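# Open the incubator's outer and inner glass doors fully

## Task

Swing the incubator's outer door and then the glass door behind it fully open, and leave both standing open on their own without the robot holding them. No flask may reach the floor, neither door may be slammed open or closed, and the robot must not topple or be left leaning. Finish by releasing everything and backing the robot away.

## Robot and tools

ROBOT. A Hello Robot Stretch 3 with a single arm. It has a two-wheeled base (0.33 m long, 0.34 m wide), a lift carrying the arm up and down a mast, and a telescoping arm that reaches out to the robot's right side, ending in a wrist (yaw, pitch, roll) and a two-finger gripper. The base cannot strafe, so to move the gripper forward or back you drive the base. Turning in place pivots about the point midway between the drive wheels, 0.05 m behind the front edge; with the arm pulled in and the wrist folded, the swept circle has radius 0.28 m, and an unfolded level wrist reaches beyond it.

FRAMES. Base frame: origin on the floor between the drive wheels, x forward, y left, z up. hand_pose is reported in this frame at the fingertip meeting point. The odometry frame is the base frame where the scene started; heading is positive to the left, from -3.142 to 3.142.

CAMERAS. head_camera and nav_camera (fisheye) are on the head and are aimed with head_pan_rad and head_tilt_rad; wrist_camera rides on the gripper. Each execute_actions result carries one image per camera, taken when the call ends.

TOOL execute_actions. Argument actions: a list run in order; an empty list just reports the state. Each action may hold robot, steps (1 to 450 control steps at 30 per second, default 1) and until (only together with steps). Steps alone is a wait. robot holds one command, a list of up to 8 commands run one after another (entries may also be {"pause_s": s}, at most 15 s), or {"stop": true}, which brakes all motion and clears the queue. A command can contain base, joints and contact_limits.
- base: exactly one key. translate_m is a straight drive offset in metres from where the base is when that command begins, forward positive, magnitude at most 1. rotate_rad is an in-place turn offset in radians, left (counter-clockwise seen from above) positive, magnitude at most 3.2.
- joints: absolute goals by name, each a single number; joints left out keep their current goal. Ranges: lift_m 0 to 1.1 m (arm height); arm_m 0 to 0.52 m (extension); wrist_yaw_rad -1.345 to 4.42 (0 along the arm, positive swings toward the front, 3.0 is folded over the base); wrist_pitch_rad -1.57 to 0.451 (0 level, negative tips fingers down); wrist_roll_rad -2.911 to 2.911; gripper_m -0.089 to 0.179 (larger is wider; actual fingertip gap is smaller by about 0.007 nearly shut to 0.025 fully open); head_pan_rad -3.953 to 1.73 (0 forward, positive left, -1.57 looks along the arm); head_tilt_rad -1.53 to 0.419 (negative looks down).
- contact_limits: {"arm_m": e}, effort percent 1 to 100, at which the arm motion halts; smaller is gentler, too small halts at once. It lasts until arm_m's next command.
until compares fields such as base_status, a joint's reading, its _goal or _status, refusals, queue, queue_left, using [op, value] with =, !=, <, <=, > or >=. {"robot": {"status": "ended"}} fires when nothing reads moving and no queue runs; {"any": {"status": "ended"}} fires when any one motion ends. A single bad value rejects the whole call. New commands take effect immediately and cancel the rest of an older queue.

TOOL zoom_image. camera (head_camera, nav_camera or wrist_camera) and region [x0, y0, x1, y1] in that image's pixels, top-left origin, at most 504 by 504. Returns a sharper crop.

TOOL finished_scene. scene: the current scene number. Ends it irreversibly; only call once everything has come to rest and the doors stay open by themselves.

RESULT LINES. base_status shows progress, e.g. moving (translate_m moved of goal). joint_goals and joint_status list each joint's goal and state: moving, done, off_target (stuck short, may still push), contact_stop (arm or lift halted on contact and went slack), time_out, stopped, not_commanded, torque_fault (wrist servo off about 10 s, joint limp). measured_speeds from encoders. refusals, queue (idle, running, done, dropped, stopped) and queue_left. Lines starting refused:, dropped: or replaced: explain rejected goals or how an earlier motion ended. on_its_own appears when the robot altered a goal, a joint is slack or off, a motor strains at rest, or base_tilt drifts 3 degrees or more from its start. lidar_m: 12 distances in 30-degree sectors, the first straight ahead, counter-clockwise (4th left, 7th behind, 10th right), in a plane 0.17 m up; blind to glass. wrist_depth_mm and head_depth_mm: 7 by 7 grids of median depths. motor_effort in percent, peak in brackets; readings are noisy and biased.

SPEED. The base is fast (0.30 m/s, 1.9 rad/s) only when stowed: lift_m under 0.30, arm_m under 0.03, wrist_yaw_rad above 2.54; otherwise 0.10 m/s and 0.63 rad/s.

GRIPPER. Grip by commanding below the object's width; release by going at least 0.02 above the touching value. done does not prove a grasp.

CAUTIONS. Fold or unfold the wrist only with lift_m between 0.32 and 0.95, pitch -0.4 and roll near 0; once folded the lift may go to 0.25. With yaw below -0.4 keep pitch at -0.5 or lower. Pushing on something rigid with the gripper higher than roughly 0.45 m can tip the robot, and a repeated push after a contact_stop is riskier; use a low contact limit and swing doors slowly so they are not slammed. Don't drive while hooked on a fixed object; if snagged, reverse the last move in small steps, pull the gripper free, and lower lift_m to about 0.2 if still tilted. Keep clear of flasks. Wait for all motion to end before finishing.

Each tool is called after "Request:" in YAML: its name, and indented under it one key for each argument.

## Session

Request:
execute_actions:
  actions: []

Scene clock: 0.00 s.
robot.base_odometry: x=+0.000 y=+0.000 heading=+0.000 (m, m, rad; robot's odometry frame)
robot.turned_by_wheels: +0.000 (rad since the last result)
robot.turned_by_imu: +0.000 (rad since the last result)
robot.base_tilt: forward=+2.1 right=+0.7 (deg)
robot.lidar_m: 2.58 1.97 2.43 1.73 1.50 1.50 1.73 2.33 2.33 2.65 1.66 1.70
robot.head_depth_mm: 1920 2294 2301 2304 2291 2289 2257 / 1935 2485 2490 2479 2482 2498 2271 / 1923 2662 2692 2718 2715 2701 2264 / 1919 2841 2969 3005 2994 3009 2262 / 1928 2847 3064 3033 3076 2989 2256 / 1689 2707 2777 2805 2803 2806 2286 / 1661 2514 2577 2550 2546 2547 2299
robot.base_status: not_commanded
robot.joint_positions: lift_m=+0.360 arm_m=+0.002 wrist_yaw_rad=+2.982 wrist_pitch_rad=-0.617 wrist_roll_rad=-0.015 gripper_m=+0.037 head_pan_rad=-0.017 head_tilt_rad=-0.009
robot.joint_goals: lift_m=+0.360 arm_m=+0.002 wrist_yaw_rad=+2.982 wrist_pitch_rad=-0.617 wrist_roll_rad=-0.015 gripper_m=+0.037 head_pan_rad=-0.017 head_tilt_rad=-0.009
robot.joint_status: lift_m=not_commanded arm_m=not_commanded wrist_yaw_rad=not_commanded wrist_pitch_rad=not_commanded wrist_roll_rad=not_commanded gripper_m=not_commanded head_pan_rad=not_commanded head_tilt_rad=not_commanded
robot.measured_speeds: translate_m=+0.000 rotate_rad=+0.000 lift_m=+0.000 arm_m=+0.000 wrist_yaw_rad=+0.000 wrist_pitch_rad=+0.000 wrist_roll_rad=+0.000 head_pan_rad=+0.000 head_tilt_rad=+0.000
robot: refusals=0 queue=idle queue_left=0
robot.motor_effort: left_wheel=-1 right_wheel=+0 lift_m=+21 arm_m=+0 wrist_yaw_rad=+0 wrist_pitch_rad=+5 wrist_roll_rad=+0 gripper_m=-1 head_pan_rad=+0 head_tilt_rad=+0 (%)
robot.hand_pose: x=+0.0099 y=+0.0461 z=+0.3304 quat_wxyz=(+0.267, +0.683, +0.162, +0.660) (m; robot's base frame)
robot.wrist_depth_mm: - - - - - - - / - - - - - 955 934 / 855 829 824 814 795 789 769 / 710 701 691 676 663 665 642 / 613 603 606 603 601 570 558 / 528 539 - - - 501 498 / 478 - - - 449 451 441
pictures: head_camera (sideways: a quarter turn clockwise sets it upright), nav_camera (sideways: a quarter turn counterclockwise sets it upright), wrist_camera
Images, in order (width x height): head_camera 896x504, nav_camera 672x504, wrist_camera 644x364.

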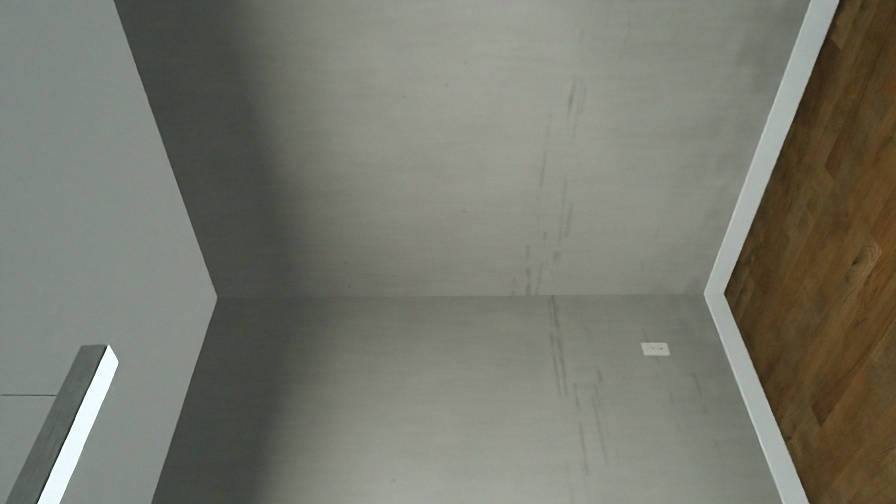

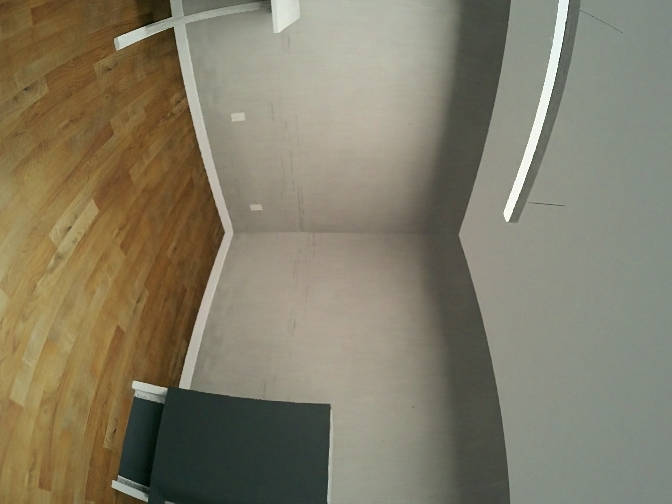

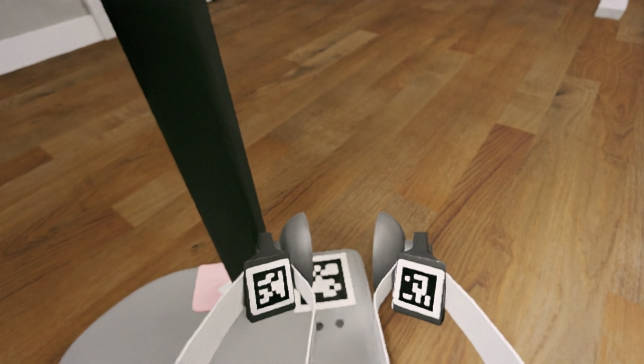

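Request:
execute_actions:
  actions:
    - {"robot":{"joints":{"head_pan_rad":-1.2,"head_tilt_rad":-0.4}},"steps":150,"until":{"robot":{"status":"ended"}}}

Request:
execute_actions:
  actions:
    - {"robot":{"joints":{"head_pan_rad":1.2,"head_tilt_rad":-0.4}},"steps":150,"until":{"robot":{"status":"ended"}}}

Scene clock: 1.63 s.
robot.base_odometry: x=+0.000 y=+0.000 heading=+0.000 (m, m, rad; robot's odometry frame)
robot.turned_by_wheels: +0.000 (rad since the last result)
robot.turned_by_imu: +0.000 (rad since the last result)
robot.base_tilt: forward=+2.1 right=+0.8 (deg)
robot.lidar_m: 2.58 1.97 2.42 1.75 1.50 1.50 1.72 2.33 2.34 2.64 1.66 1.70
robot.head_depth_mm: 2379 2587 2761 3007 2311 1765 1422 / 2268 2436 2615 2803 2327 1763 1428 / 2190 2341 2506 2671 2305 1772 1418 / 2088 2229 2369 2524 2297 1770 1422 / 2003 2135 2266 2437 2304 1762 1429 / 1925 2048 2182 2329 2303 1766 1430 / 1867 1928 2045 1549 1677 1755 1417
robot.base_status: not_commanded
robot.joint_positions: lift_m=+0.360 arm_m=+0.002 wrist_yaw_rad=+2.982 wrist_pitch_rad=-0.617 wrist_roll_rad=-0.015 gripper_m=+0.037 head_pan_rad=-1.193 head_tilt_rad=-0.395
robot.joint_goals: lift_m=+0.360 arm_m=+0.002 wrist_yaw_rad=+2.982 wrist_pitch_rad=-0.617 wrist_roll_rad=-0.015 gripper_m=+0.037 head_pan_rad=-1.200 head_tilt_rad=-0.400
robot.joint_status: lift_m=not_commanded arm_m=not_commanded wrist_yaw_rad=not_commanded wrist_pitch_rad=not_commanded wrist_roll_rad=not_commanded gripper_m=not_commanded head_pan_rad=done head_tilt_rad=done
robot.measured_speeds: translate_m=+0.000 rotate_rad=+0.000 lift_m=+0.000 arm_m=+0.000 wrist_yaw_rad=+0.000 wrist_pitch_rad=+0.000 wrist_roll_rad=+0.000 head_pan_rad=+0.000 head_tilt_rad=+0.000
robot: refusals=0 queue=done queue_left=0
robot.motor_effort: left_wheel=+0(0) right_wheel=+0(0) lift_m=+20(21) arm_m=+0(0) wrist_yaw_rad=-1(0) wrist_pitch_rad=+5(5) wrist_roll_rad=+1(0) gripper_m=+1(0) head_pan_rad=-3(32) head_tilt_rad=-2(19) (%)
robot.hand_pose: x=+0.0099 y=+0.0461 z=+0.3304 quat_wxyz=(+0.267, +0.683, +0.162, +0.660) (m; robot's base frame)
robot.wrist_depth_mm: - - - - - - - / - - - - - 983 940 / 872 849 811 812 774 789 754 / 718 707 669 684 676 655 643 / 606 602 592 599 591 575 559 / 542 543 - - - 498 491 / 473 - - - 454 448 445
pictures: head_camera (sideways: a quarter turn clockwise sets it upright), nav_camera (sideways: a quarter turn counterclockwise sets it upright), wrist_camera
Images, in order (width x height): head_camera 896x504, nav_camera 672x504, wrist_camera 644x364.

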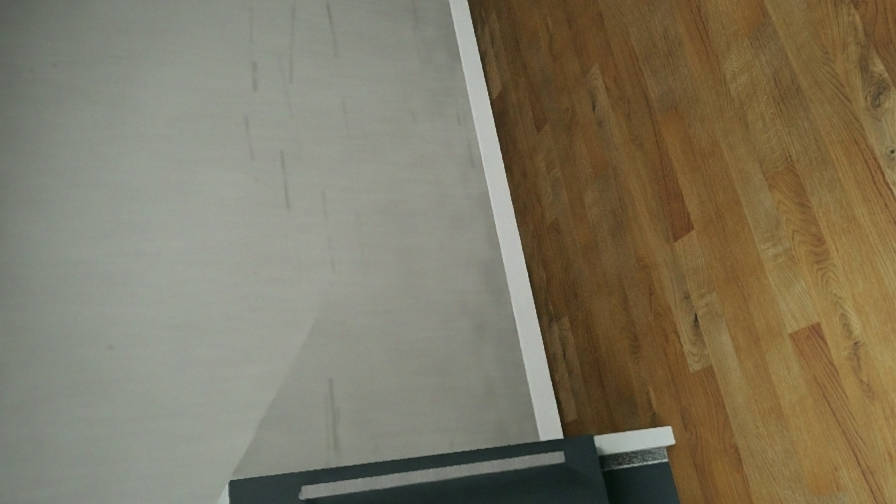

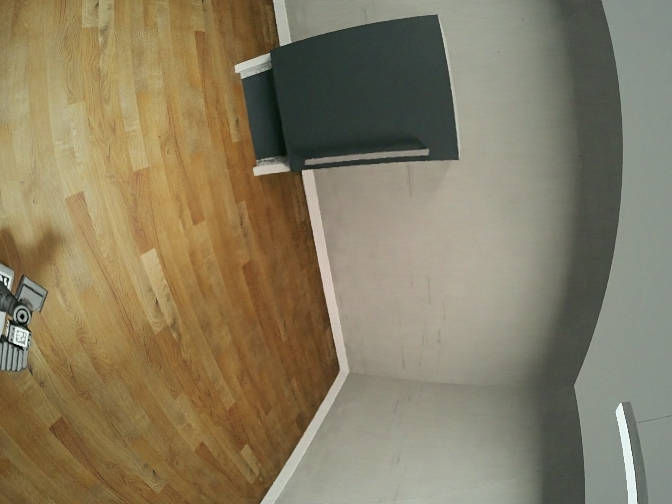

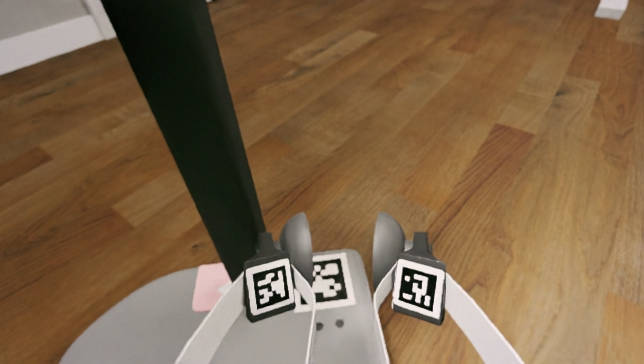

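Scene clock: 3.40 s.
robot.base_odometry: x=+0.000 y=+0.000 heading=+0.000 (m, m, rad; robot's odometry frame)
robot.turned_by_wheels: +0.000 (rad since the last result)
robot.turned_by_imu: +0.000 (rad since the last result)
robot.base_tilt: forward=+2.1 right=+0.7 (deg)
robot.lidar_m: 2.57 1.97 2.42 1.74 1.50 1.50 1.72 2.33 2.33 2.65 1.65 1.70
robot.head_depth_mm: 1991 2095 2170 2403 2275 1758 1420 / 2058 2173 2242 2478 2294 1747 1419 / 2084 2250 2268 2609 2310 1762 1432 / 2203 2356 2461 2720 2314 1758 1420 / 2314 2457 2245 2746 2336 1775 1429 / 2300 2403 2459 2669 2316 1764 1420 / 1994 2082 2182 2242 2222 1766 1422
robot.base_status: not_commanded
robot.joint_positions: lift_m=+0.360 arm_m=+0.002 wrist_yaw_rad=+2.982 wrist_pitch_rad=-0.617 wrist_roll_rad=-0.015 gripper_m=+0.037 head_pan_rad=+1.193 head_tilt_rad=-0.395
robot.joint_goals: lift_m=+0.360 arm_m=+0.002 wrist_yaw_rad=+2.982 wrist_pitch_rad=-0.617 wrist_roll_rad=-0.015 gripper_m=+0.037 head_pan_rad=+1.200 head_tilt_rad=-0.400
robot.joint_status: lift_m=not_commanded arm_m=not_commanded wrist_yaw_rad=not_commanded wrist_pitch_rad=not_commanded wrist_roll_rad=not_commanded gripper_m=not_commanded head_pan_rad=done head_tilt_rad=done
robot.measured_speeds: translate_m=+0.000 rotate_rad=+0.000 lift_m=+0.000 arm_m=+0.000 wrist_yaw_rad=+0.000 wrist_pitch_rad=+0.000 wrist_roll_rad=+0.000 head_pan_rad=+0.000 head_tilt_rad=+0.000
robot: refusals=0 queue=done queue_left=0
robot.motor_effort: left_wheel=+0(0) right_wheel=+0(1) lift_m=+21(20) arm_m=+0(0) wrist_yaw_rad=+0(0) wrist_pitch_rad=+5(5) wrist_roll_rad=+1(0) gripper_m=+0(1) head_pan_rad=+3(37) head_tilt_rad=-2(2) (%)
robot.hand_pose: x=+0.0099 y=+0.0461 z=+0.3304 quat_wxyz=(+0.267, +0.683, +0.162, +0.660) (m; robot's base frame)
robot.wrist_depth_mm: - - - - - - - / - - - - 974 950 923 / 859 844 814 813 809 776 774 / 713 711 703 691 667 665 647 / 607 600 602 603 599 566 564 / 532 539 - - - 497 496 / 472 - - - 455 448 438
pictures: head_camera (sideways: a quarter turn clockwise sets it upright), nav_camera (sideways: a quarter turn counterclockwise sets it upright), wrist_camera
Images, in order (width x height): head_camera 896x504, nav_camera 672x504, wrist_camera 644x364.

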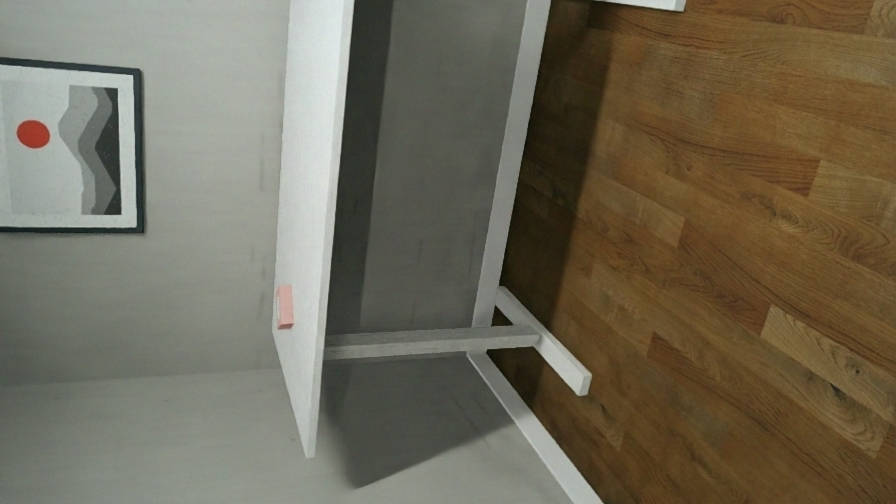

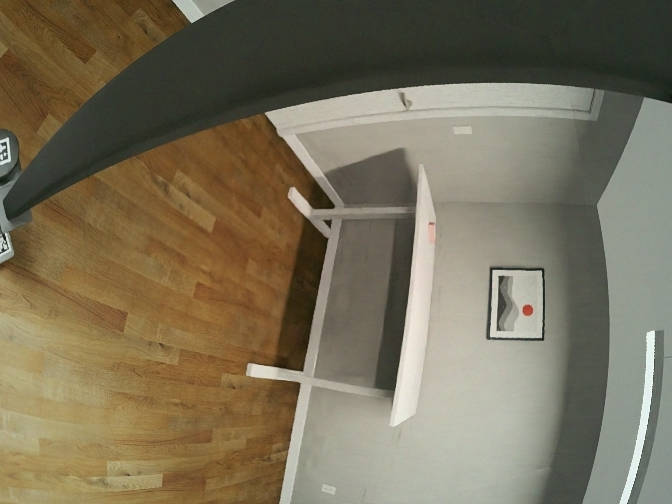

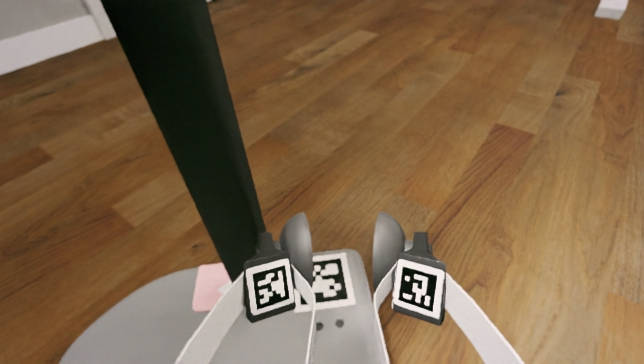

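Request:
execute_actions:
  actions:
    - {"robot":{"joints":{"head_pan_rad":-0.75,"head_tilt_rad":-0.4}},"steps":150,"until":{"robot":{"status":"ended"}}}

Scene clock: 5.37 s.
robot.base_odometry: x=+0.000 y=+0.000 heading=+0.000 (m, m, rad; robot's odometry frame)
robot.turned_by_wheels: +0.000 (rad since the last result)
robot.turned_by_imu: +0.000 (rad since the last result)
robot.base_tilt: forward=+2.1 right=+0.8 (deg)
robot.lidar_m: 2.58 1.97 2.42 1.74 1.51 1.50 1.72 2.33 2.34 2.64 1.66 1.70
robot.head_depth_mm: 1905 2006 2158 2317 2279 1759 1417 / 1896 2010 2167 2333 2320 1754 1423 / 1903 1969 1499 1632 1850 1758 1418 / 1915 2002 1524 1635 1765 1754 1414 / 1906 2016 1519 1639 1777 1771 1427 / 1913 2002 1526 1644 1786 1777 1424 / 1927 2018 2152 2314 2319 1778 1425
robot.base_status: not_commanded
robot.joint_positions: lift_m=+0.360 arm_m=+0.002 wrist_yaw_rad=+2.982 wrist_pitch_rad=-0.617 wrist_roll_rad=-0.015 gripper_m=+0.037 head_pan_rad=-0.743 head_tilt_rad=-0.395
robot.joint_goals: lift_m=+0.360 arm_m=+0.002 wrist_yaw_rad=+2.982 wrist_pitch_rad=-0.617 wrist_roll_rad=-0.015 gripper_m=+0.037 head_pan_rad=-0.750 head_tilt_rad=-0.400
robot.joint_status: lift_m=not_commanded arm_m=not_commanded wrist_yaw_rad=not_commanded wrist_pitch_rad=not_commanded wrist_roll_rad=not_commanded gripper_m=not_commanded head_pan_rad=done head_tilt_rad=done
robot.measured_speeds: translate_m=+0.000 rotate_rad=+0.000 lift_m=+0.000 arm_m=+0.000 wrist_yaw_rad=+0.000 wrist_pitch_rad=+0.000 wrist_roll_rad=+0.000 head_pan_rad=+0.000 head_tilt_rad=+0.000
robot: refusals=0 queue=done queue_left=0
robot.motor_effort: left_wheel=-1(0) right_wheel=+0(0) lift_m=+21(20) arm_m=+0(0) wrist_yaw_rad=+0(0) wrist_pitch_rad=+5(5) wrist_roll_rad=+0(0) gripper_m=+0(0) head_pan_rad=-3(31) head_tilt_rad=-3(3) (%)
robot.hand_pose: x=+0.0099 y=+0.0461 z=+0.3304 quat_wxyz=(+0.267, +0.683, +0.162, +0.660) (m; robot's base frame)
robot.wrist_depth_mm: - - - - - - - / - - - - 990 965 925 / 853 848 828 813 791 789 783 / 710 701 704 685 663 658 657 / 609 594 587 601 592 570 563 / 533 540 - - - 495 495 / 472 - - - 452 443 442
pictures: head_camera (sideways: a quarter turn clockwise sets it upright), nav_camera (sideways: a quarter turn counterclockwise sets it upright), wrist_camera
Images, in order (width x height): head_camera 896x504, nav_camera 672x504, wrist_camera 644x364.

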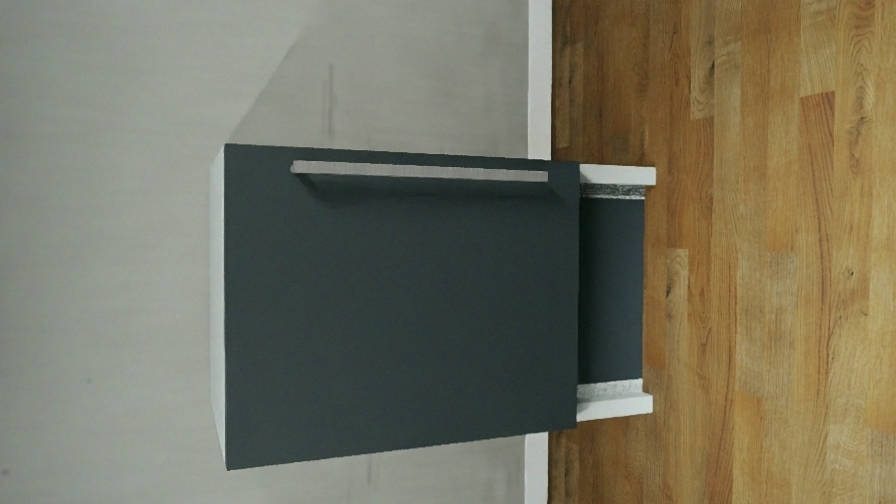

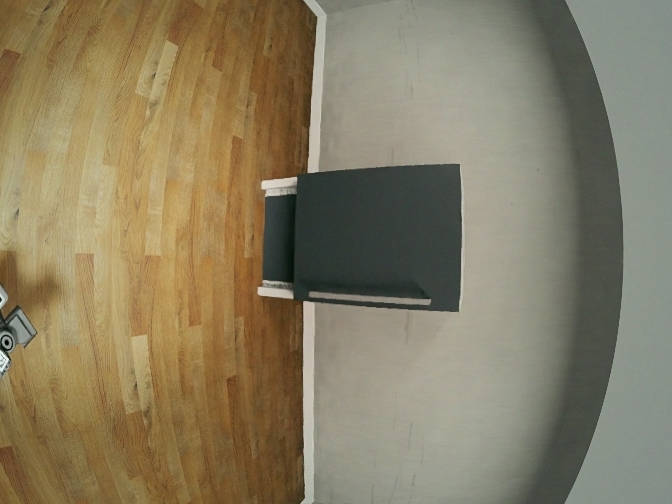

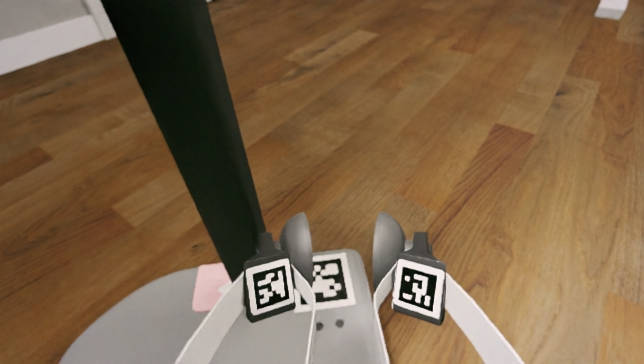

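Request:
execute_actions:
  actions:
    - {"robot":[{"base":{"rotate_rad":-0.75}},{"base":{"translate_m":0.6}},{"base":{"rotate_rad":1.571},"joints":{"wrist_pitch_rad":-0.4,"wrist_roll_rad":0}},{"base":{"translate_m":-0.12},"joints":{"wrist_yaw_rad":0,"lift_m":0.6,"gripper_m":0.12,"head_pan_rad":-1.57,"head_tilt_rad":-0.6}},{"joints":{"wrist_pitch_rad":0}}],"steps":450,"until":{"robot":{"status":"ended"}}}
    - {"steps":300,"until":{"robot":{"status":"ended"}}}

Scene clock: 24.20 s.
robot.base_odometry: x=+0.357 y=-0.497 heading=+0.821 (m, m, rad; robot's odometry frame)
robot.turned_by_wheels: +0.821 (rad since the last result)
robot.turned_by_imu: +0.812 (rad since the last result)
robot.base_tilt: forward=+2.1 right=+0.7 (deg)
robot.lidar_m: 2.14 2.64 2.16 2.10 2.20 2.29 2.22 2.31 1.71 1.05 1.14 2.37
robot.head_depth_mm: 1372 1509 1674 1869 1801 1464 1232 / 1367 1516 1678 1888 1795 1469 1243 / 1329 916 1021 1822 1679 1472 1249 / 1241 893 993 1114 1270 1470 1244 / 1250 895 999 1118 1290 1482 1249 / 1264 899 1004 1130 1284 1478 1250 / 1285 902 1006 1131 1287 1477 1246
robot.base_status: done (translate_m -0.1200 of -0.1200)
robot.joint_positions: lift_m=+0.600 arm_m=+0.002 wrist_yaw_rad=+0.002 wrist_pitch_rad=-0.028 wrist_roll_rad=-0.003 gripper_m=+0.120 head_pan_rad=-1.563 head_tilt_rad=-0.592
robot.joint_goals: lift_m=+0.600 arm_m=+0.002 wrist_yaw_rad=+0.000 wrist_pitch_rad=+0.000 wrist_roll_rad=+0.000 gripper_m=+0.120 head_pan_rad=-1.570 head_tilt_rad=-0.600
robot.joint_status: lift_m=done arm_m=not_commanded wrist_yaw_rad=done wrist_pitch_rad=done wrist_roll_rad=done gripper_m=done head_pan_rad=done head_tilt_rad=done
robot.measured_speeds: translate_m=+0.000 rotate_rad=+0.000 lift_m=+0.000 arm_m=+0.000 wrist_yaw_rad=+0.000 wrist_pitch_rad=+0.000 wrist_roll_rad=+0.000 head_pan_rad=+0.000 head_tilt_rad=+0.000
robot: refusals=0 queue=done queue_left=0
robot.motor_effort: left_wheel=-3(6) right_wheel=+5(11) lift_m=+24(24) arm_m=+0(0) wrist_yaw_rad=-3(0) wrist_pitch_rad=+14(14) wrist_roll_rad=+2(1) gripper_m=+0(80) head_pan_rad=-3(36) head_tilt_rad=-4(16) (%)
robot.hand_pose: x=-0.0210 y=-0.4020 z=+0.7073 quat_wxyz=(+0.708, +0.011, -0.706, -0.009) (m; robot's base frame)
robot.wrist_depth_mm: - 734 717 707 - - - / - 753 732 717 - - - / - 762 749 739 - - - / - 792 795 765 - - - / - 826 815 766 - - - / - 845 825 809 - - - / - - 978 966 - - -
pictures: head_camera (sideways: a quarter turn clockwise sets it upright), nav_camera (sideways: a quarter turn counterclockwise sets it upright), wrist_camera
Images, in order (width x height): head_camera 896x504, nav_camera 672x504, wrist_camera 644x364.

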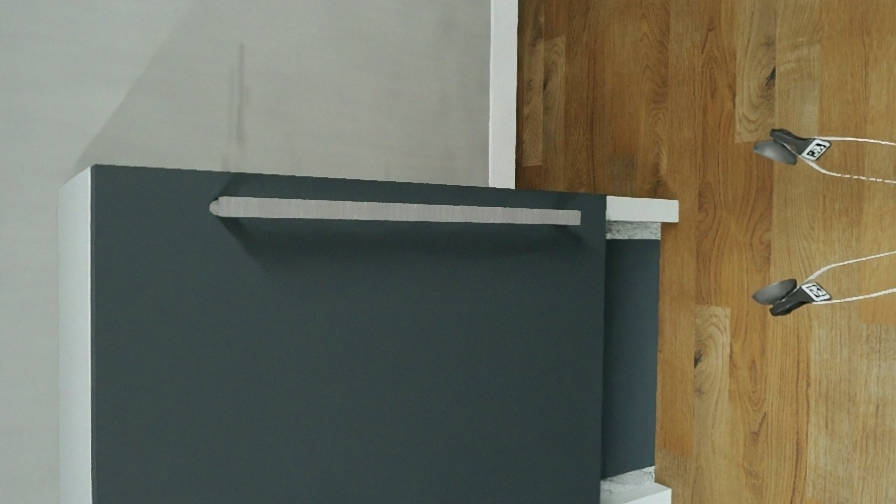

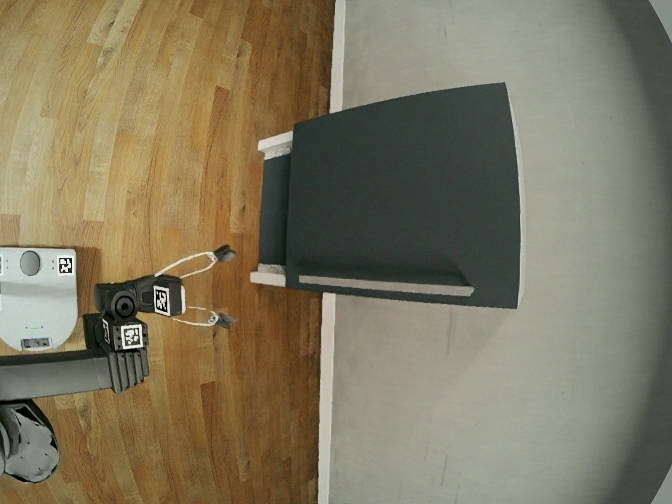

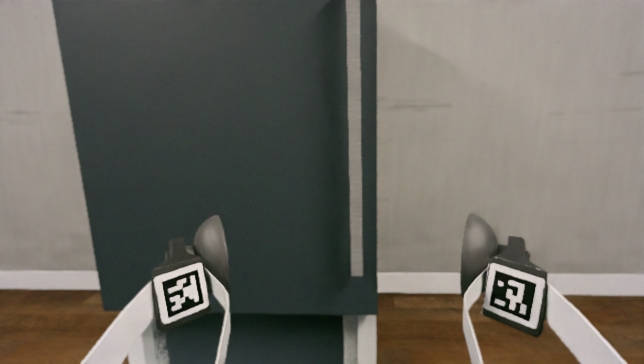

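Request:
execute_actions:
  actions:
    - {"robot":{"joints":{"lift_m":0.48,"arm_m":0.3},"contact_limits":{"arm_m":20}},"steps":300,"until":{"robot":{"status":"ended"}}}

Scene clock: 28.17 s.
robot.base_odometry: x=+0.357 y=-0.497 heading=+0.821 (m, m, rad; robot's odometry frame)
robot.turned_by_wheels: +0.000 (rad since the last result)
robot.turned_by_imu: -0.001 (rad since the last result)
robot.base_tilt: forward=+2.1 right=+0.7 (deg)
robot.lidar_m: 2.14 2.65 2.17 2.10 2.20 2.29 2.22 2.31 1.71 1.05 1.14 2.39
robot.head_depth_mm: 1370 1508 1681 1887 1780 1467 1244 / 1374 1512 1685 1875 1790 1508 1274 / 1326 917 1013 1826 1693 1512 1199 / 1223 893 996 1118 1272 1470 1226 / 1245 898 999 1122 1277 1467 1252 / 1249 902 1000 1126 1289 1484 1246 / 1274 902 1005 1125 1296 1476 1254
robot.base_status: done (translate_m -0.1200 of -0.1200)
robot.joint_positions: lift_m=+0.480 arm_m=+0.300 wrist_yaw_rad=+0.001 wrist_pitch_rad=-0.026 wrist_roll_rad=-0.003 gripper_m=+0.120 head_pan_rad=-1.563 head_tilt_rad=-0.593
robot.joint_goals: lift_m=+0.480 arm_m=+0.300 wrist_yaw_rad=+0.000 wrist_pitch_rad=+0.000 wrist_roll_rad=+0.000 gripper_m=+0.120 head_pan_rad=-1.570 head_tilt_rad=-0.600
robot.joint_status: lift_m=done arm_m=done wrist_yaw_rad=done wrist_pitch_rad=done wrist_roll_rad=done gripper_m=done head_pan_rad=done head_tilt_rad=done
robot.measured_speeds: translate_m=+0.000 rotate_rad=+0.000 lift_m=+0.000 arm_m=+0.000 wrist_yaw_rad=+0.000 wrist_pitch_rad=+0.000 wrist_roll_rad=+0.000 head_pan_rad=+0.000 head_tilt_rad=+0.000
robot: refusals=0 queue=done queue_left=0
robot.motor_effort: left_wheel=-2(2) right_wheel=+5(6) lift_m=+18(24) arm_m=+3(2) wrist_yaw_rad=-2(2) wrist_pitch_rad=+13(14) wrist_roll_rad=+2(2) gripper_m=+0(0) head_pan_rad=-3(3) head_tilt_rad=-3(3) (%)
robot.contact_limits: arm_m 20 (drawing in: default 15, maximum 24; extending or still: default 21, maximum 34)
robot.hand_pose: x=-0.0213 y=-0.7002 z=+0.5881 quat_wxyz=(+0.708, +0.010, -0.706, -0.009) (m; robot's base frame)
robot.wrist_depth_mm: 452 436 427 423 - - 963 / 460 445 436 428 - - - / 471 462 452 445 - - - / 491 477 459 453 - - - / 506 489 484 471 - - - / 525 508 493 483 - - - / 537 525 512 498 941 963 -
pictures: head_camera (sideways: a quarter turn clockwise sets it upright), nav_camera (sideways: a quarter turn counterclockwise sets it upright), wrist_camera
Images, in order (width x height): head_camera 896x504, nav_camera 672x504, wrist_camera 644x364.

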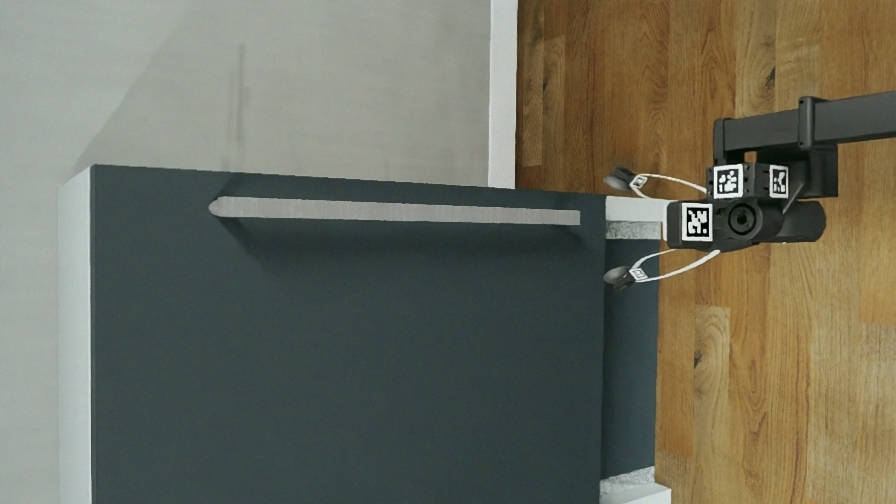

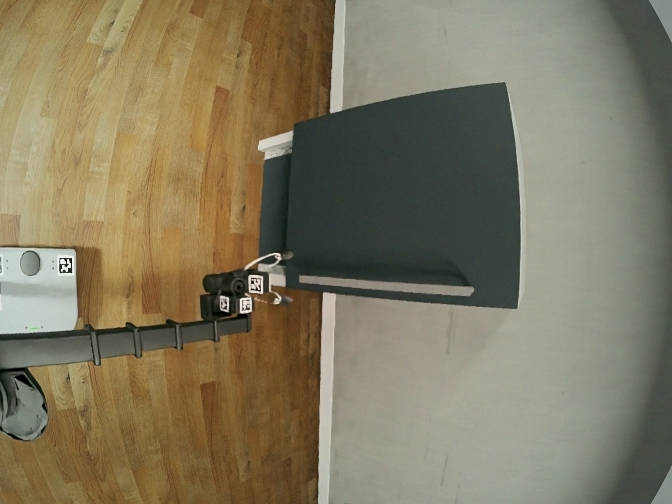

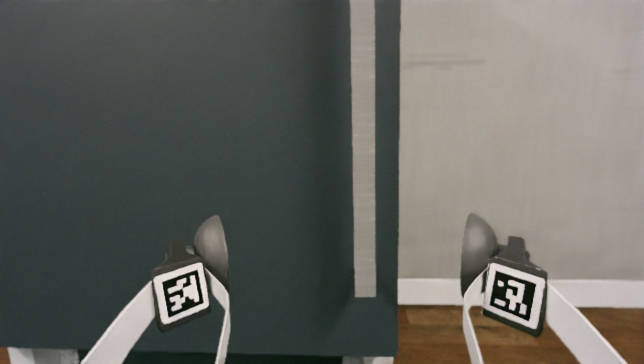

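Request:
execute_actions:
  actions:
    - {"robot":[{"base":{"translate_m":-0.03},"joints":{"lift_m":0.52,"arm_m":0.42},"contact_limits":{"arm_m":20}}],"steps":300,"until":{"robot":{"status":"ended"}}}

Scene clock: 30.63 s.
robot.base_odometry: x=+0.337 y=-0.519 heading=+0.821 (m, m, rad; robot's odometry frame)
robot.turned_by_wheels: +0.000 (rad since the last result)
robot.turned_by_imu: +0.000 (rad since the last result)
robot.base_tilt: forward=+2.1 right=+0.8 (deg)
robot.lidar_m: 2.18 2.68 2.16 2.10 2.20 2.26 2.19 2.28 1.71 1.05 1.14 2.39
robot.head_depth_mm: 1375 1510 1682 1883 1778 1473 1235 / 1380 1513 1679 1885 1786 1502 1255 / 1364 1480 1673 1863 1851 1392 1246 / 1221 883 965 1104 1247 1429 1238 / 1236 893 995 1120 1274 1485 1250 / 1244 898 1002 1126 1282 1476 1253 / 1270 902 999 1126 1287 1481 1246
robot.base_status: done (translate_m -0.0300 of -0.0300)
robot.joint_positions: lift_m=+0.520 arm_m=+0.420 wrist_yaw_rad=+0.000 wrist_pitch_rad=-0.026 wrist_roll_rad=-0.003 gripper_m=+0.120 head_pan_rad=-1.563 head_tilt_rad=-0.593
robot.joint_goals: lift_m=+0.520 arm_m=+0.420 wrist_yaw_rad=+0.000 wrist_pitch_rad=+0.000 wrist_roll_rad=+0.000 gripper_m=+0.120 head_pan_rad=-1.570 head_tilt_rad=-0.600
robot.joint_status: lift_m=done arm_m=done wrist_yaw_rad=done wrist_pitch_rad=done wrist_roll_rad=done gripper_m=done head_pan_rad=done head_tilt_rad=done
robot.measured_speeds: translate_m=+0.000 rotate_rad=+0.000 lift_m=+0.000 arm_m=+0.000 wrist_yaw_rad=+0.000 wrist_pitch_rad=+0.000 wrist_roll_rad=+0.000 head_pan_rad=+0.000 head_tilt_rad=+0.000
robot: refusals=0 queue=done queue_left=0
robot.motor_effort: left_wheel=-2(6) right_wheel=+4(8) lift_m=+24(26) arm_m=+3(2) wrist_yaw_rad=-1(2) wrist_pitch_rad=+13(13) wrist_roll_rad=+2(2) gripper_m=+0(0) head_pan_rad=-3(3) head_tilt_rad=-3(3) (%)
robot.contact_limits: arm_m 20 (drawing in: default 15, maximum 24; extending or still: default 21, maximum 34)
robot.hand_pose: x=-0.0213 y=-0.8202 z=+0.6278 quat_wxyz=(+0.708, +0.010, -0.706, -0.009) (m; robot's base frame)
robot.wrist_depth_mm: 326 318 309 304 883 898 901 / 331 328 320 312 943 927 907 / 346 340 328 319 970 971 920 / 355 348 338 327 996 998 949 / 366 358 349 339 - 993 981 / 380 375 362 353 - - - / 396 381 373 364 - - -
pictures: head_camera (sideways: a quarter turn clockwise sets it upright), nav_camera (sideways: a quarter turn counterclockwise sets it upright), wrist_camera
Images, in order (width x height): head_camera 896x504, nav_camera 672x504, wrist_camera 644x364.

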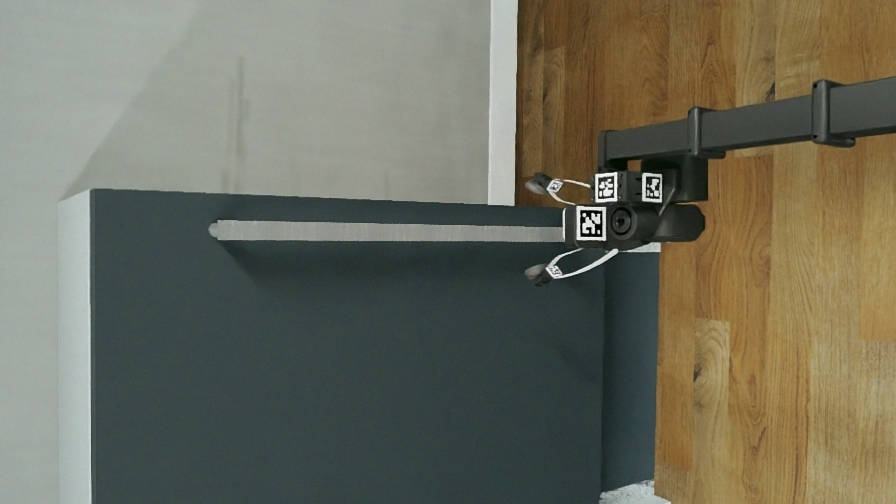

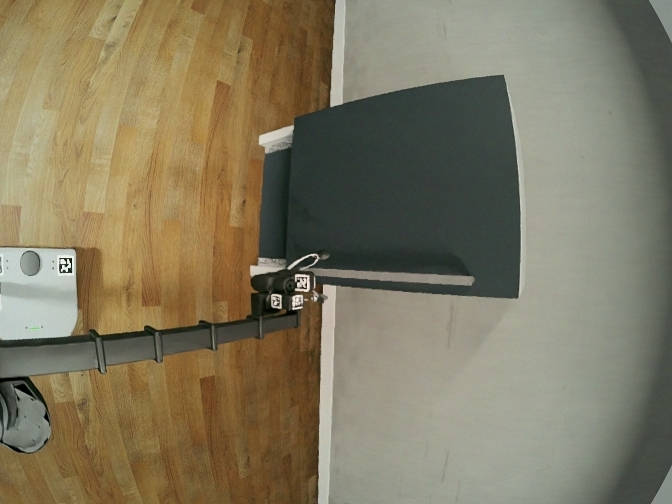

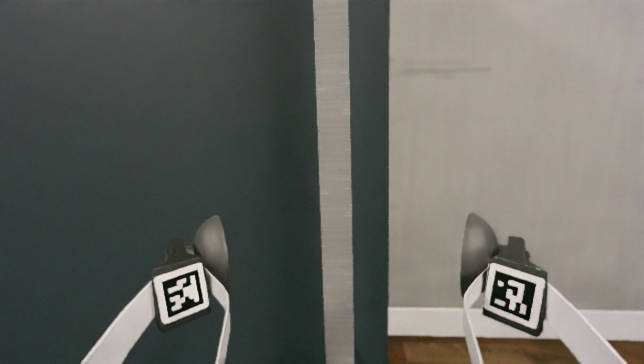

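Request:
execute_actions:
  actions:
    - {"robot":{"joints":{"arm_m":0.5,"gripper_m":0.09},"contact_limits":{"arm_m":15}},"steps":300,"until":{"robot":{"status":"ended"}}}

Scene clock: 32.57 s.
robot.base_odometry: x=+0.337 y=-0.519 heading=+0.821 (m, m, rad; robot's odometry frame)
robot.turned_by_wheels: +0.000 (rad since the last result)
robot.turned_by_imu: +0.000 (rad since the last result)
robot.base_tilt: forward=+2.1 right=+0.8 (deg)
robot.lidar_m: 2.17 2.68 2.17 2.10 2.20 2.26 2.19 2.28 1.71 1.05 1.15 2.39
robot.head_depth_mm: 1372 1506 1678 1887 1786 1467 1244 / 1376 1516 1684 1876 1797 1474 - / 1372 1475 1648 1850 - 1430 1245 / 1224 880 961 1096 1283 1472 1247 / 1229 893 990 1124 1279 1465 1248 / 1239 900 1001 1119 1285 1474 1253 / 1264 903 1005 1126 1295 1472 1249
robot.base_status: done (translate_m -0.0300 of -0.0300)
robot.joint_positions: lift_m=+0.520 arm_m=+0.500 wrist_yaw_rad=+0.000 wrist_pitch_rad=-0.026 wrist_roll_rad=-0.003 gripper_m=+0.090 head_pan_rad=-1.563 head_tilt_rad=-0.593
robot.joint_goals: lift_m=+0.520 arm_m=+0.500 wrist_yaw_rad=+0.000 wrist_pitch_rad=+0.000 wrist_roll_rad=+0.000 gripper_m=+0.090 head_pan_rad=-1.570 head_tilt_rad=-0.600
robot.joint_status: lift_m=done arm_m=done wrist_yaw_rad=done wrist_pitch_rad=done wrist_roll_rad=done gripper_m=done head_pan_rad=done head_tilt_rad=done
robot.measured_speeds: translate_m=+0.000 rotate_rad=+0.000 lift_m=+0.000 arm_m=+0.000 wrist_yaw_rad=+0.000 wrist_pitch_rad=+0.000 wrist_roll_rad=+0.000 head_pan_rad=+0.000 head_tilt_rad=+0.000
robot: refusals=0 queue=done queue_left=0
robot.motor_effort: left_wheel=-3(3) right_wheel=+5(4) lift_m=+23(23) arm_m=+3(2) wrist_yaw_rad=+0(2) wrist_pitch_rad=+13(13) wrist_roll_rad=+2(2) gripper_m=-1(79) head_pan_rad=-3(3) head_tilt_rad=-3(4) (%)
robot.contact_limits: arm_m 15 (drawing in: default 15, maximum 24; extending or still: default 21, maximum 34)
robot.hand_pose: x=-0.0213 y=-0.9002 z=+0.6278 quat_wxyz=(+0.708, +0.010, -0.706, -0.009) (m; robot's base frame)
robot.wrist_depth_mm: 243 240 234 165 832 831 820 / 251 245 240 170 840 835 823 / 259 255 248 175 866 860 858 / 266 261 256 180 920 899 897 / 276 269 262 257 256 923 909 / 286 281 - 264 267 961 926 / 294 287 281 274 990 964 930
pictures: head_camera (sideways: a quarter turn clockwise sets it upright), nav_camera (sideways: a quarter turn counterclockwise sets it upright), wrist_camera
Images, in order (width x height): head_camera 896x504, nav_camera 672x504, wrist_camera 644x364.

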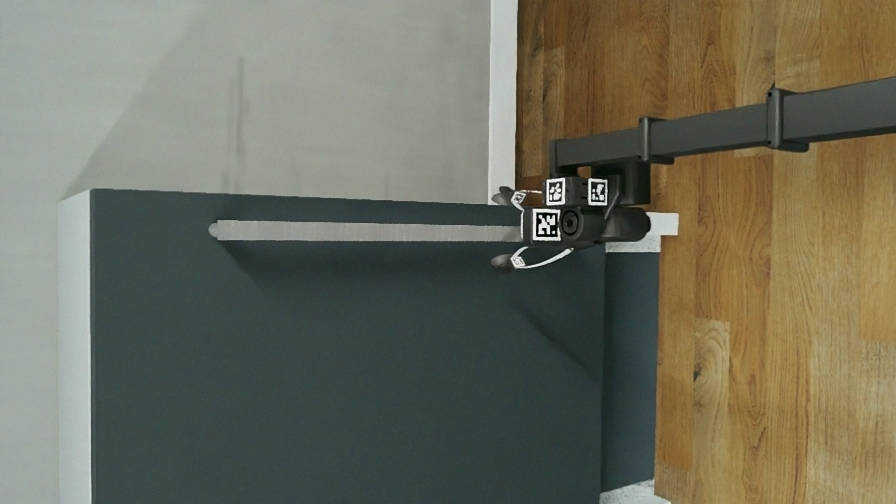

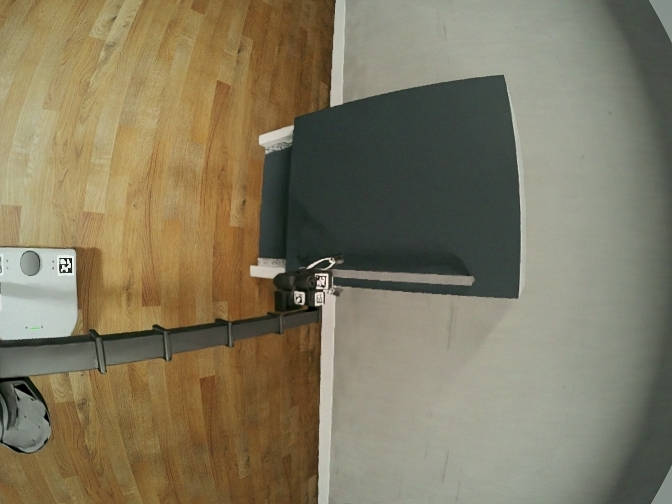

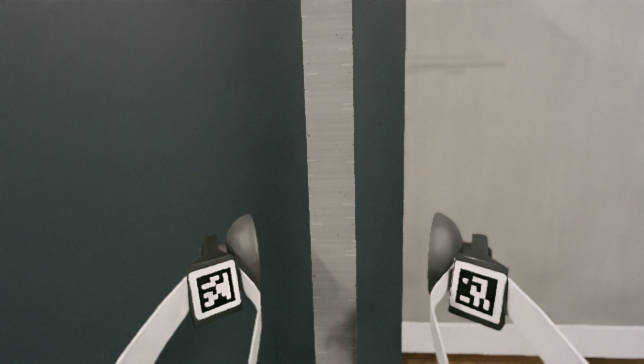

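Request:
execute_actions:
  actions:
    - {"robot":[{"joints":{"arm_m":0.52},"contact_limits":{"arm_m":15}},{"joints":{"gripper_m":0.0}}],"steps":200,"until":{"robot":{"status":"ended"}}}
    - {"robot":{"joints":{"arm_m":0.44}},"steps":200,"until":{"robot":{"status":"ended"}}}

Scene clock: 36.53 s.
robot.base_odometry: x=+0.337 y=-0.519 heading=+0.821 (m, m, rad; robot's odometry frame)
robot.turned_by_wheels: +0.000 (rad since the last result)
robot.turned_by_imu: -0.001 (rad since the last result)
robot.base_tilt: forward=+2.1 right=+0.7 (deg)
robot.lidar_m: 2.17 2.67 2.17 2.10 2.20 2.26 2.19 2.28 1.71 1.05 1.14 2.39
robot.head_depth_mm: 1367 1506 1678 1890 1808 1466 1248 / 1377 1516 1687 1888 1784 1490 1249 / 1359 1473 1661 1853 1834 1399 1241 / 1223 881 964 1095 1271 1445 1244 / 1229 894 999 1116 1279 1474 1249 / 1253 901 1001 1127 1281 1475 1241 / 1265 904 997 1131 1296 1468 1243
robot.base_status: done (translate_m -0.0300 of -0.0300)
robot.joint_positions: lift_m=+0.520 arm_m=+0.440 wrist_yaw_rad=+0.001 wrist_pitch_rad=-0.025 wrist_roll_rad=-0.003 gripper_m=+0.000 head_pan_rad=-1.563 head_tilt_rad=-0.593
robot.joint_goals: lift_m=+0.520 arm_m=+0.440 wrist_yaw_rad=+0.000 wrist_pitch_rad=+0.000 wrist_roll_rad=+0.000 gripper_m=+0.000 head_pan_rad=-1.570 head_tilt_rad=-0.600
robot.joint_status: lift_m=done arm_m=done wrist_yaw_rad=done wrist_pitch_rad=done wrist_roll_rad=done gripper_m=done head_pan_rad=done head_tilt_rad=done
robot.measured_speeds: translate_m=+0.000 rotate_rad=+0.000 lift_m=+0.000 arm_m=+0.000 wrist_yaw_rad=+0.000 wrist_pitch_rad=+0.000 wrist_roll_rad=+0.000 head_pan_rad=+0.000 head_tilt_rad=+0.000
robot: refusals=0 queue=done queue_left=0
robot.motor_effort: left_wheel=-2(3) right_wheel=+4(8) lift_m=+23(23) arm_m=-2(4) wrist_yaw_rad=-2(10) wrist_pitch_rad=+12(13) wrist_roll_rad=+2(2) gripper_m=-3(85) head_pan_rad=-3(2) head_tilt_rad=-3(3) (%)
robot.hand_pose: x=-0.0211 y=-0.8408 z=+0.6280 quat_wxyz=(+0.708, +0.010, -0.706, -0.009) (m; robot's base frame)
robot.wrist_depth_mm: 305 298 293 284 899 878 858 / 314 305 300 291 924 889 890 / 325 315 306 298 935 913 918 / 332 325 319 306 949 982 940 / 345 334 328 318 976 985 954 / 353 345 342 - - - 986 / 369 359 348 341 958 - -
pictures: head_camera (sideways: a quarter turn clockwise sets it upright), nav_camera (sideways: a quarter turn counterclockwise sets it upright), wrist_camera
Images, in order (width x height): head_camera 896x504, nav_camera 672x504, wrist_camera 644x364.

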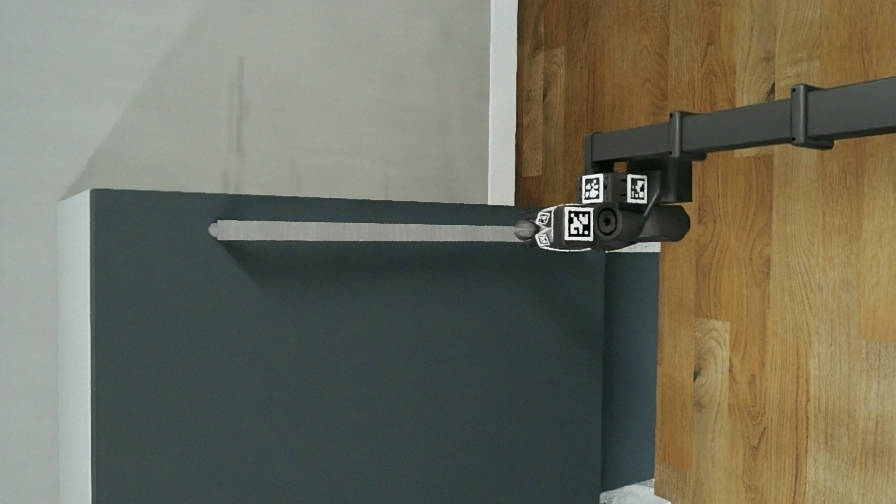

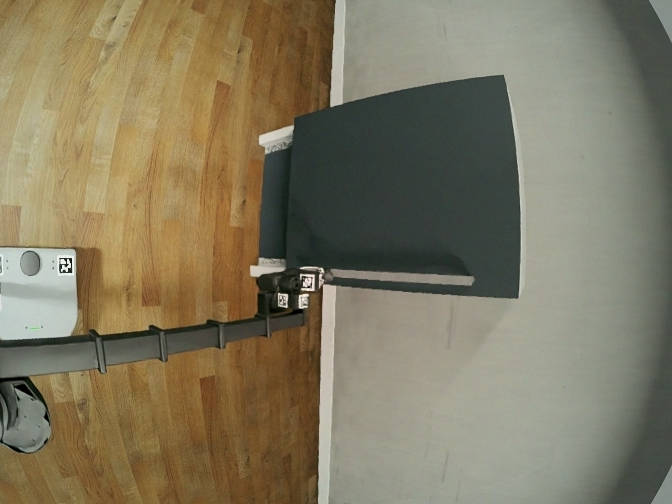

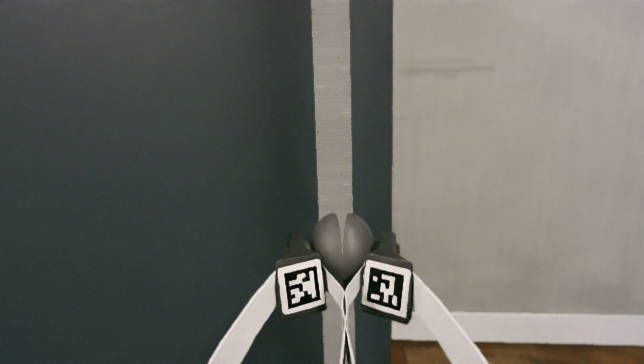

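Request:
execute_actions:
  actions:
    - {"robot":[{"joints":{"arm_m":0.3,"gripper_m":0.1},"base":{"rotate_rad":-0.5}},{"base":{"translate_m":0.17}},{"base":{"rotate_rad":0.54}},{"base":{"translate_m":-0.17}},{"joints":{"arm_m":0.4}}],"steps":450,"until":{"robot":{"status":"ended"}}}

Scene clock: 48.27 s.
robot.base_odometry: x=+0.387 y=-0.594 heading=+0.861 (m, m, rad; robot's odometry frame)
robot.turned_by_wheels: +0.040 (rad since the last result)
robot.turned_by_imu: +0.038 (rad since the last result)
robot.base_tilt: forward=+2.1 right=+0.8 (deg)
robot.lidar_m: 2.22 2.72 2.24 2.19 2.31 2.22 2.17 2.11 1.60 0.96 1.06 2.36
robot.head_depth_mm: 1286 1419 1555 1743 1789 1460 1242 / 1285 1432 1575 1762 1792 1502 1272 / 1270 831 1512 1731 1793 1402 1242 / 1222 811 887 997 1138 1440 1244 / 1235 817 910 1020 1168 1437 1246 / 1246 823 918 1033 1185 1456 1243 / 1260 828 920 1040 1199 1475 1246
robot.base_status: done (translate_m -0.1700 of -0.1700)
robot.joint_positions: lift_m=+0.520 arm_m=+0.400 wrist_yaw_rad=+0.000 wrist_pitch_rad=-0.025 wrist_roll_rad=-0.003 gripper_m=+0.100 head_pan_rad=-1.563 head_tilt_rad=-0.593
robot.joint_goals: lift_m=+0.520 arm_m=+0.400 wrist_yaw_rad=+0.000 wrist_pitch_rad=+0.000 wrist_roll_rad=+0.000 gripper_m=+0.100 head_pan_rad=-1.570 head_tilt_rad=-0.600
robot.joint_status: lift_m=done arm_m=done wrist_yaw_rad=done wrist_pitch_rad=done wrist_roll_rad=done gripper_m=done head_pan_rad=done head_tilt_rad=done
robot.measured_speeds: translate_m=+0.000 rotate_rad=+0.000 lift_m=+0.000 arm_m=+0.000 wrist_yaw_rad=+0.000 wrist_pitch_rad=+0.000 wrist_roll_rad=+0.000 head_pan_rad=+0.000 head_tilt_rad=+0.000
robot: refusals=0 queue=done queue_left=0
robot.motor_effort: left_wheel=-2(5) right_wheel=+5(13) lift_m=+23(23) arm_m=+3(2) wrist_yaw_rad=-1(2) wrist_pitch_rad=+12(12) wrist_roll_rad=+2(2) gripper_m=+0(79) head_pan_rad=-2(3) head_tilt_rad=-3(3) (%)
robot.hand_pose: x=-0.0214 y=-0.8002 z=+0.6280 quat_wxyz=(+0.708, +0.009, -0.706, -0.009) (m; robot's base frame)
robot.wrist_depth_mm: 264 257 249 240 238 802 797 / 275 265 255 247 242 836 837 / 281 274 263 253 251 861 844 / 292 282 273 261 258 901 852 / 302 290 280 269 264 920 894 / 313 303 286 278 272 - 915 / 324 308 299 288 282 946 923
pictures: head_camera (sideways: a quarter turn clockwise sets it upright), nav_camera (sideways: a quarter turn counterclockwise sets it upright), wrist_camera
Images, in order (width x height): head_camera 896x504, nav_camera 672x504, wrist_camera 644x364.

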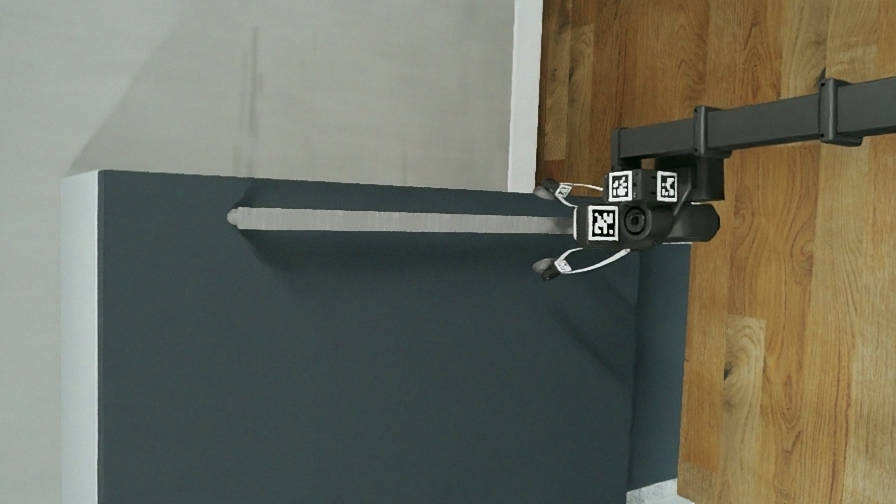

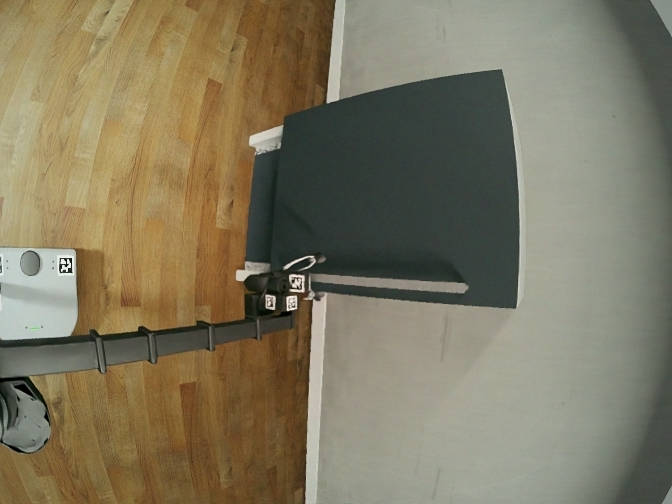

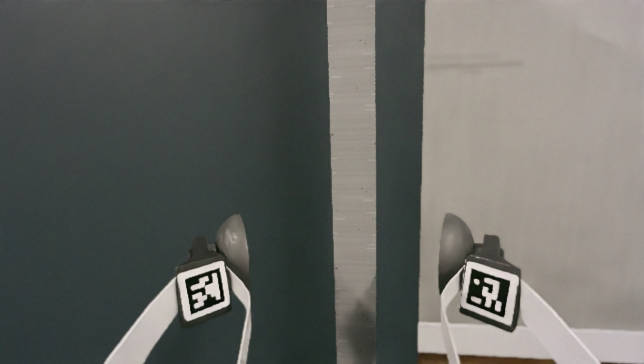

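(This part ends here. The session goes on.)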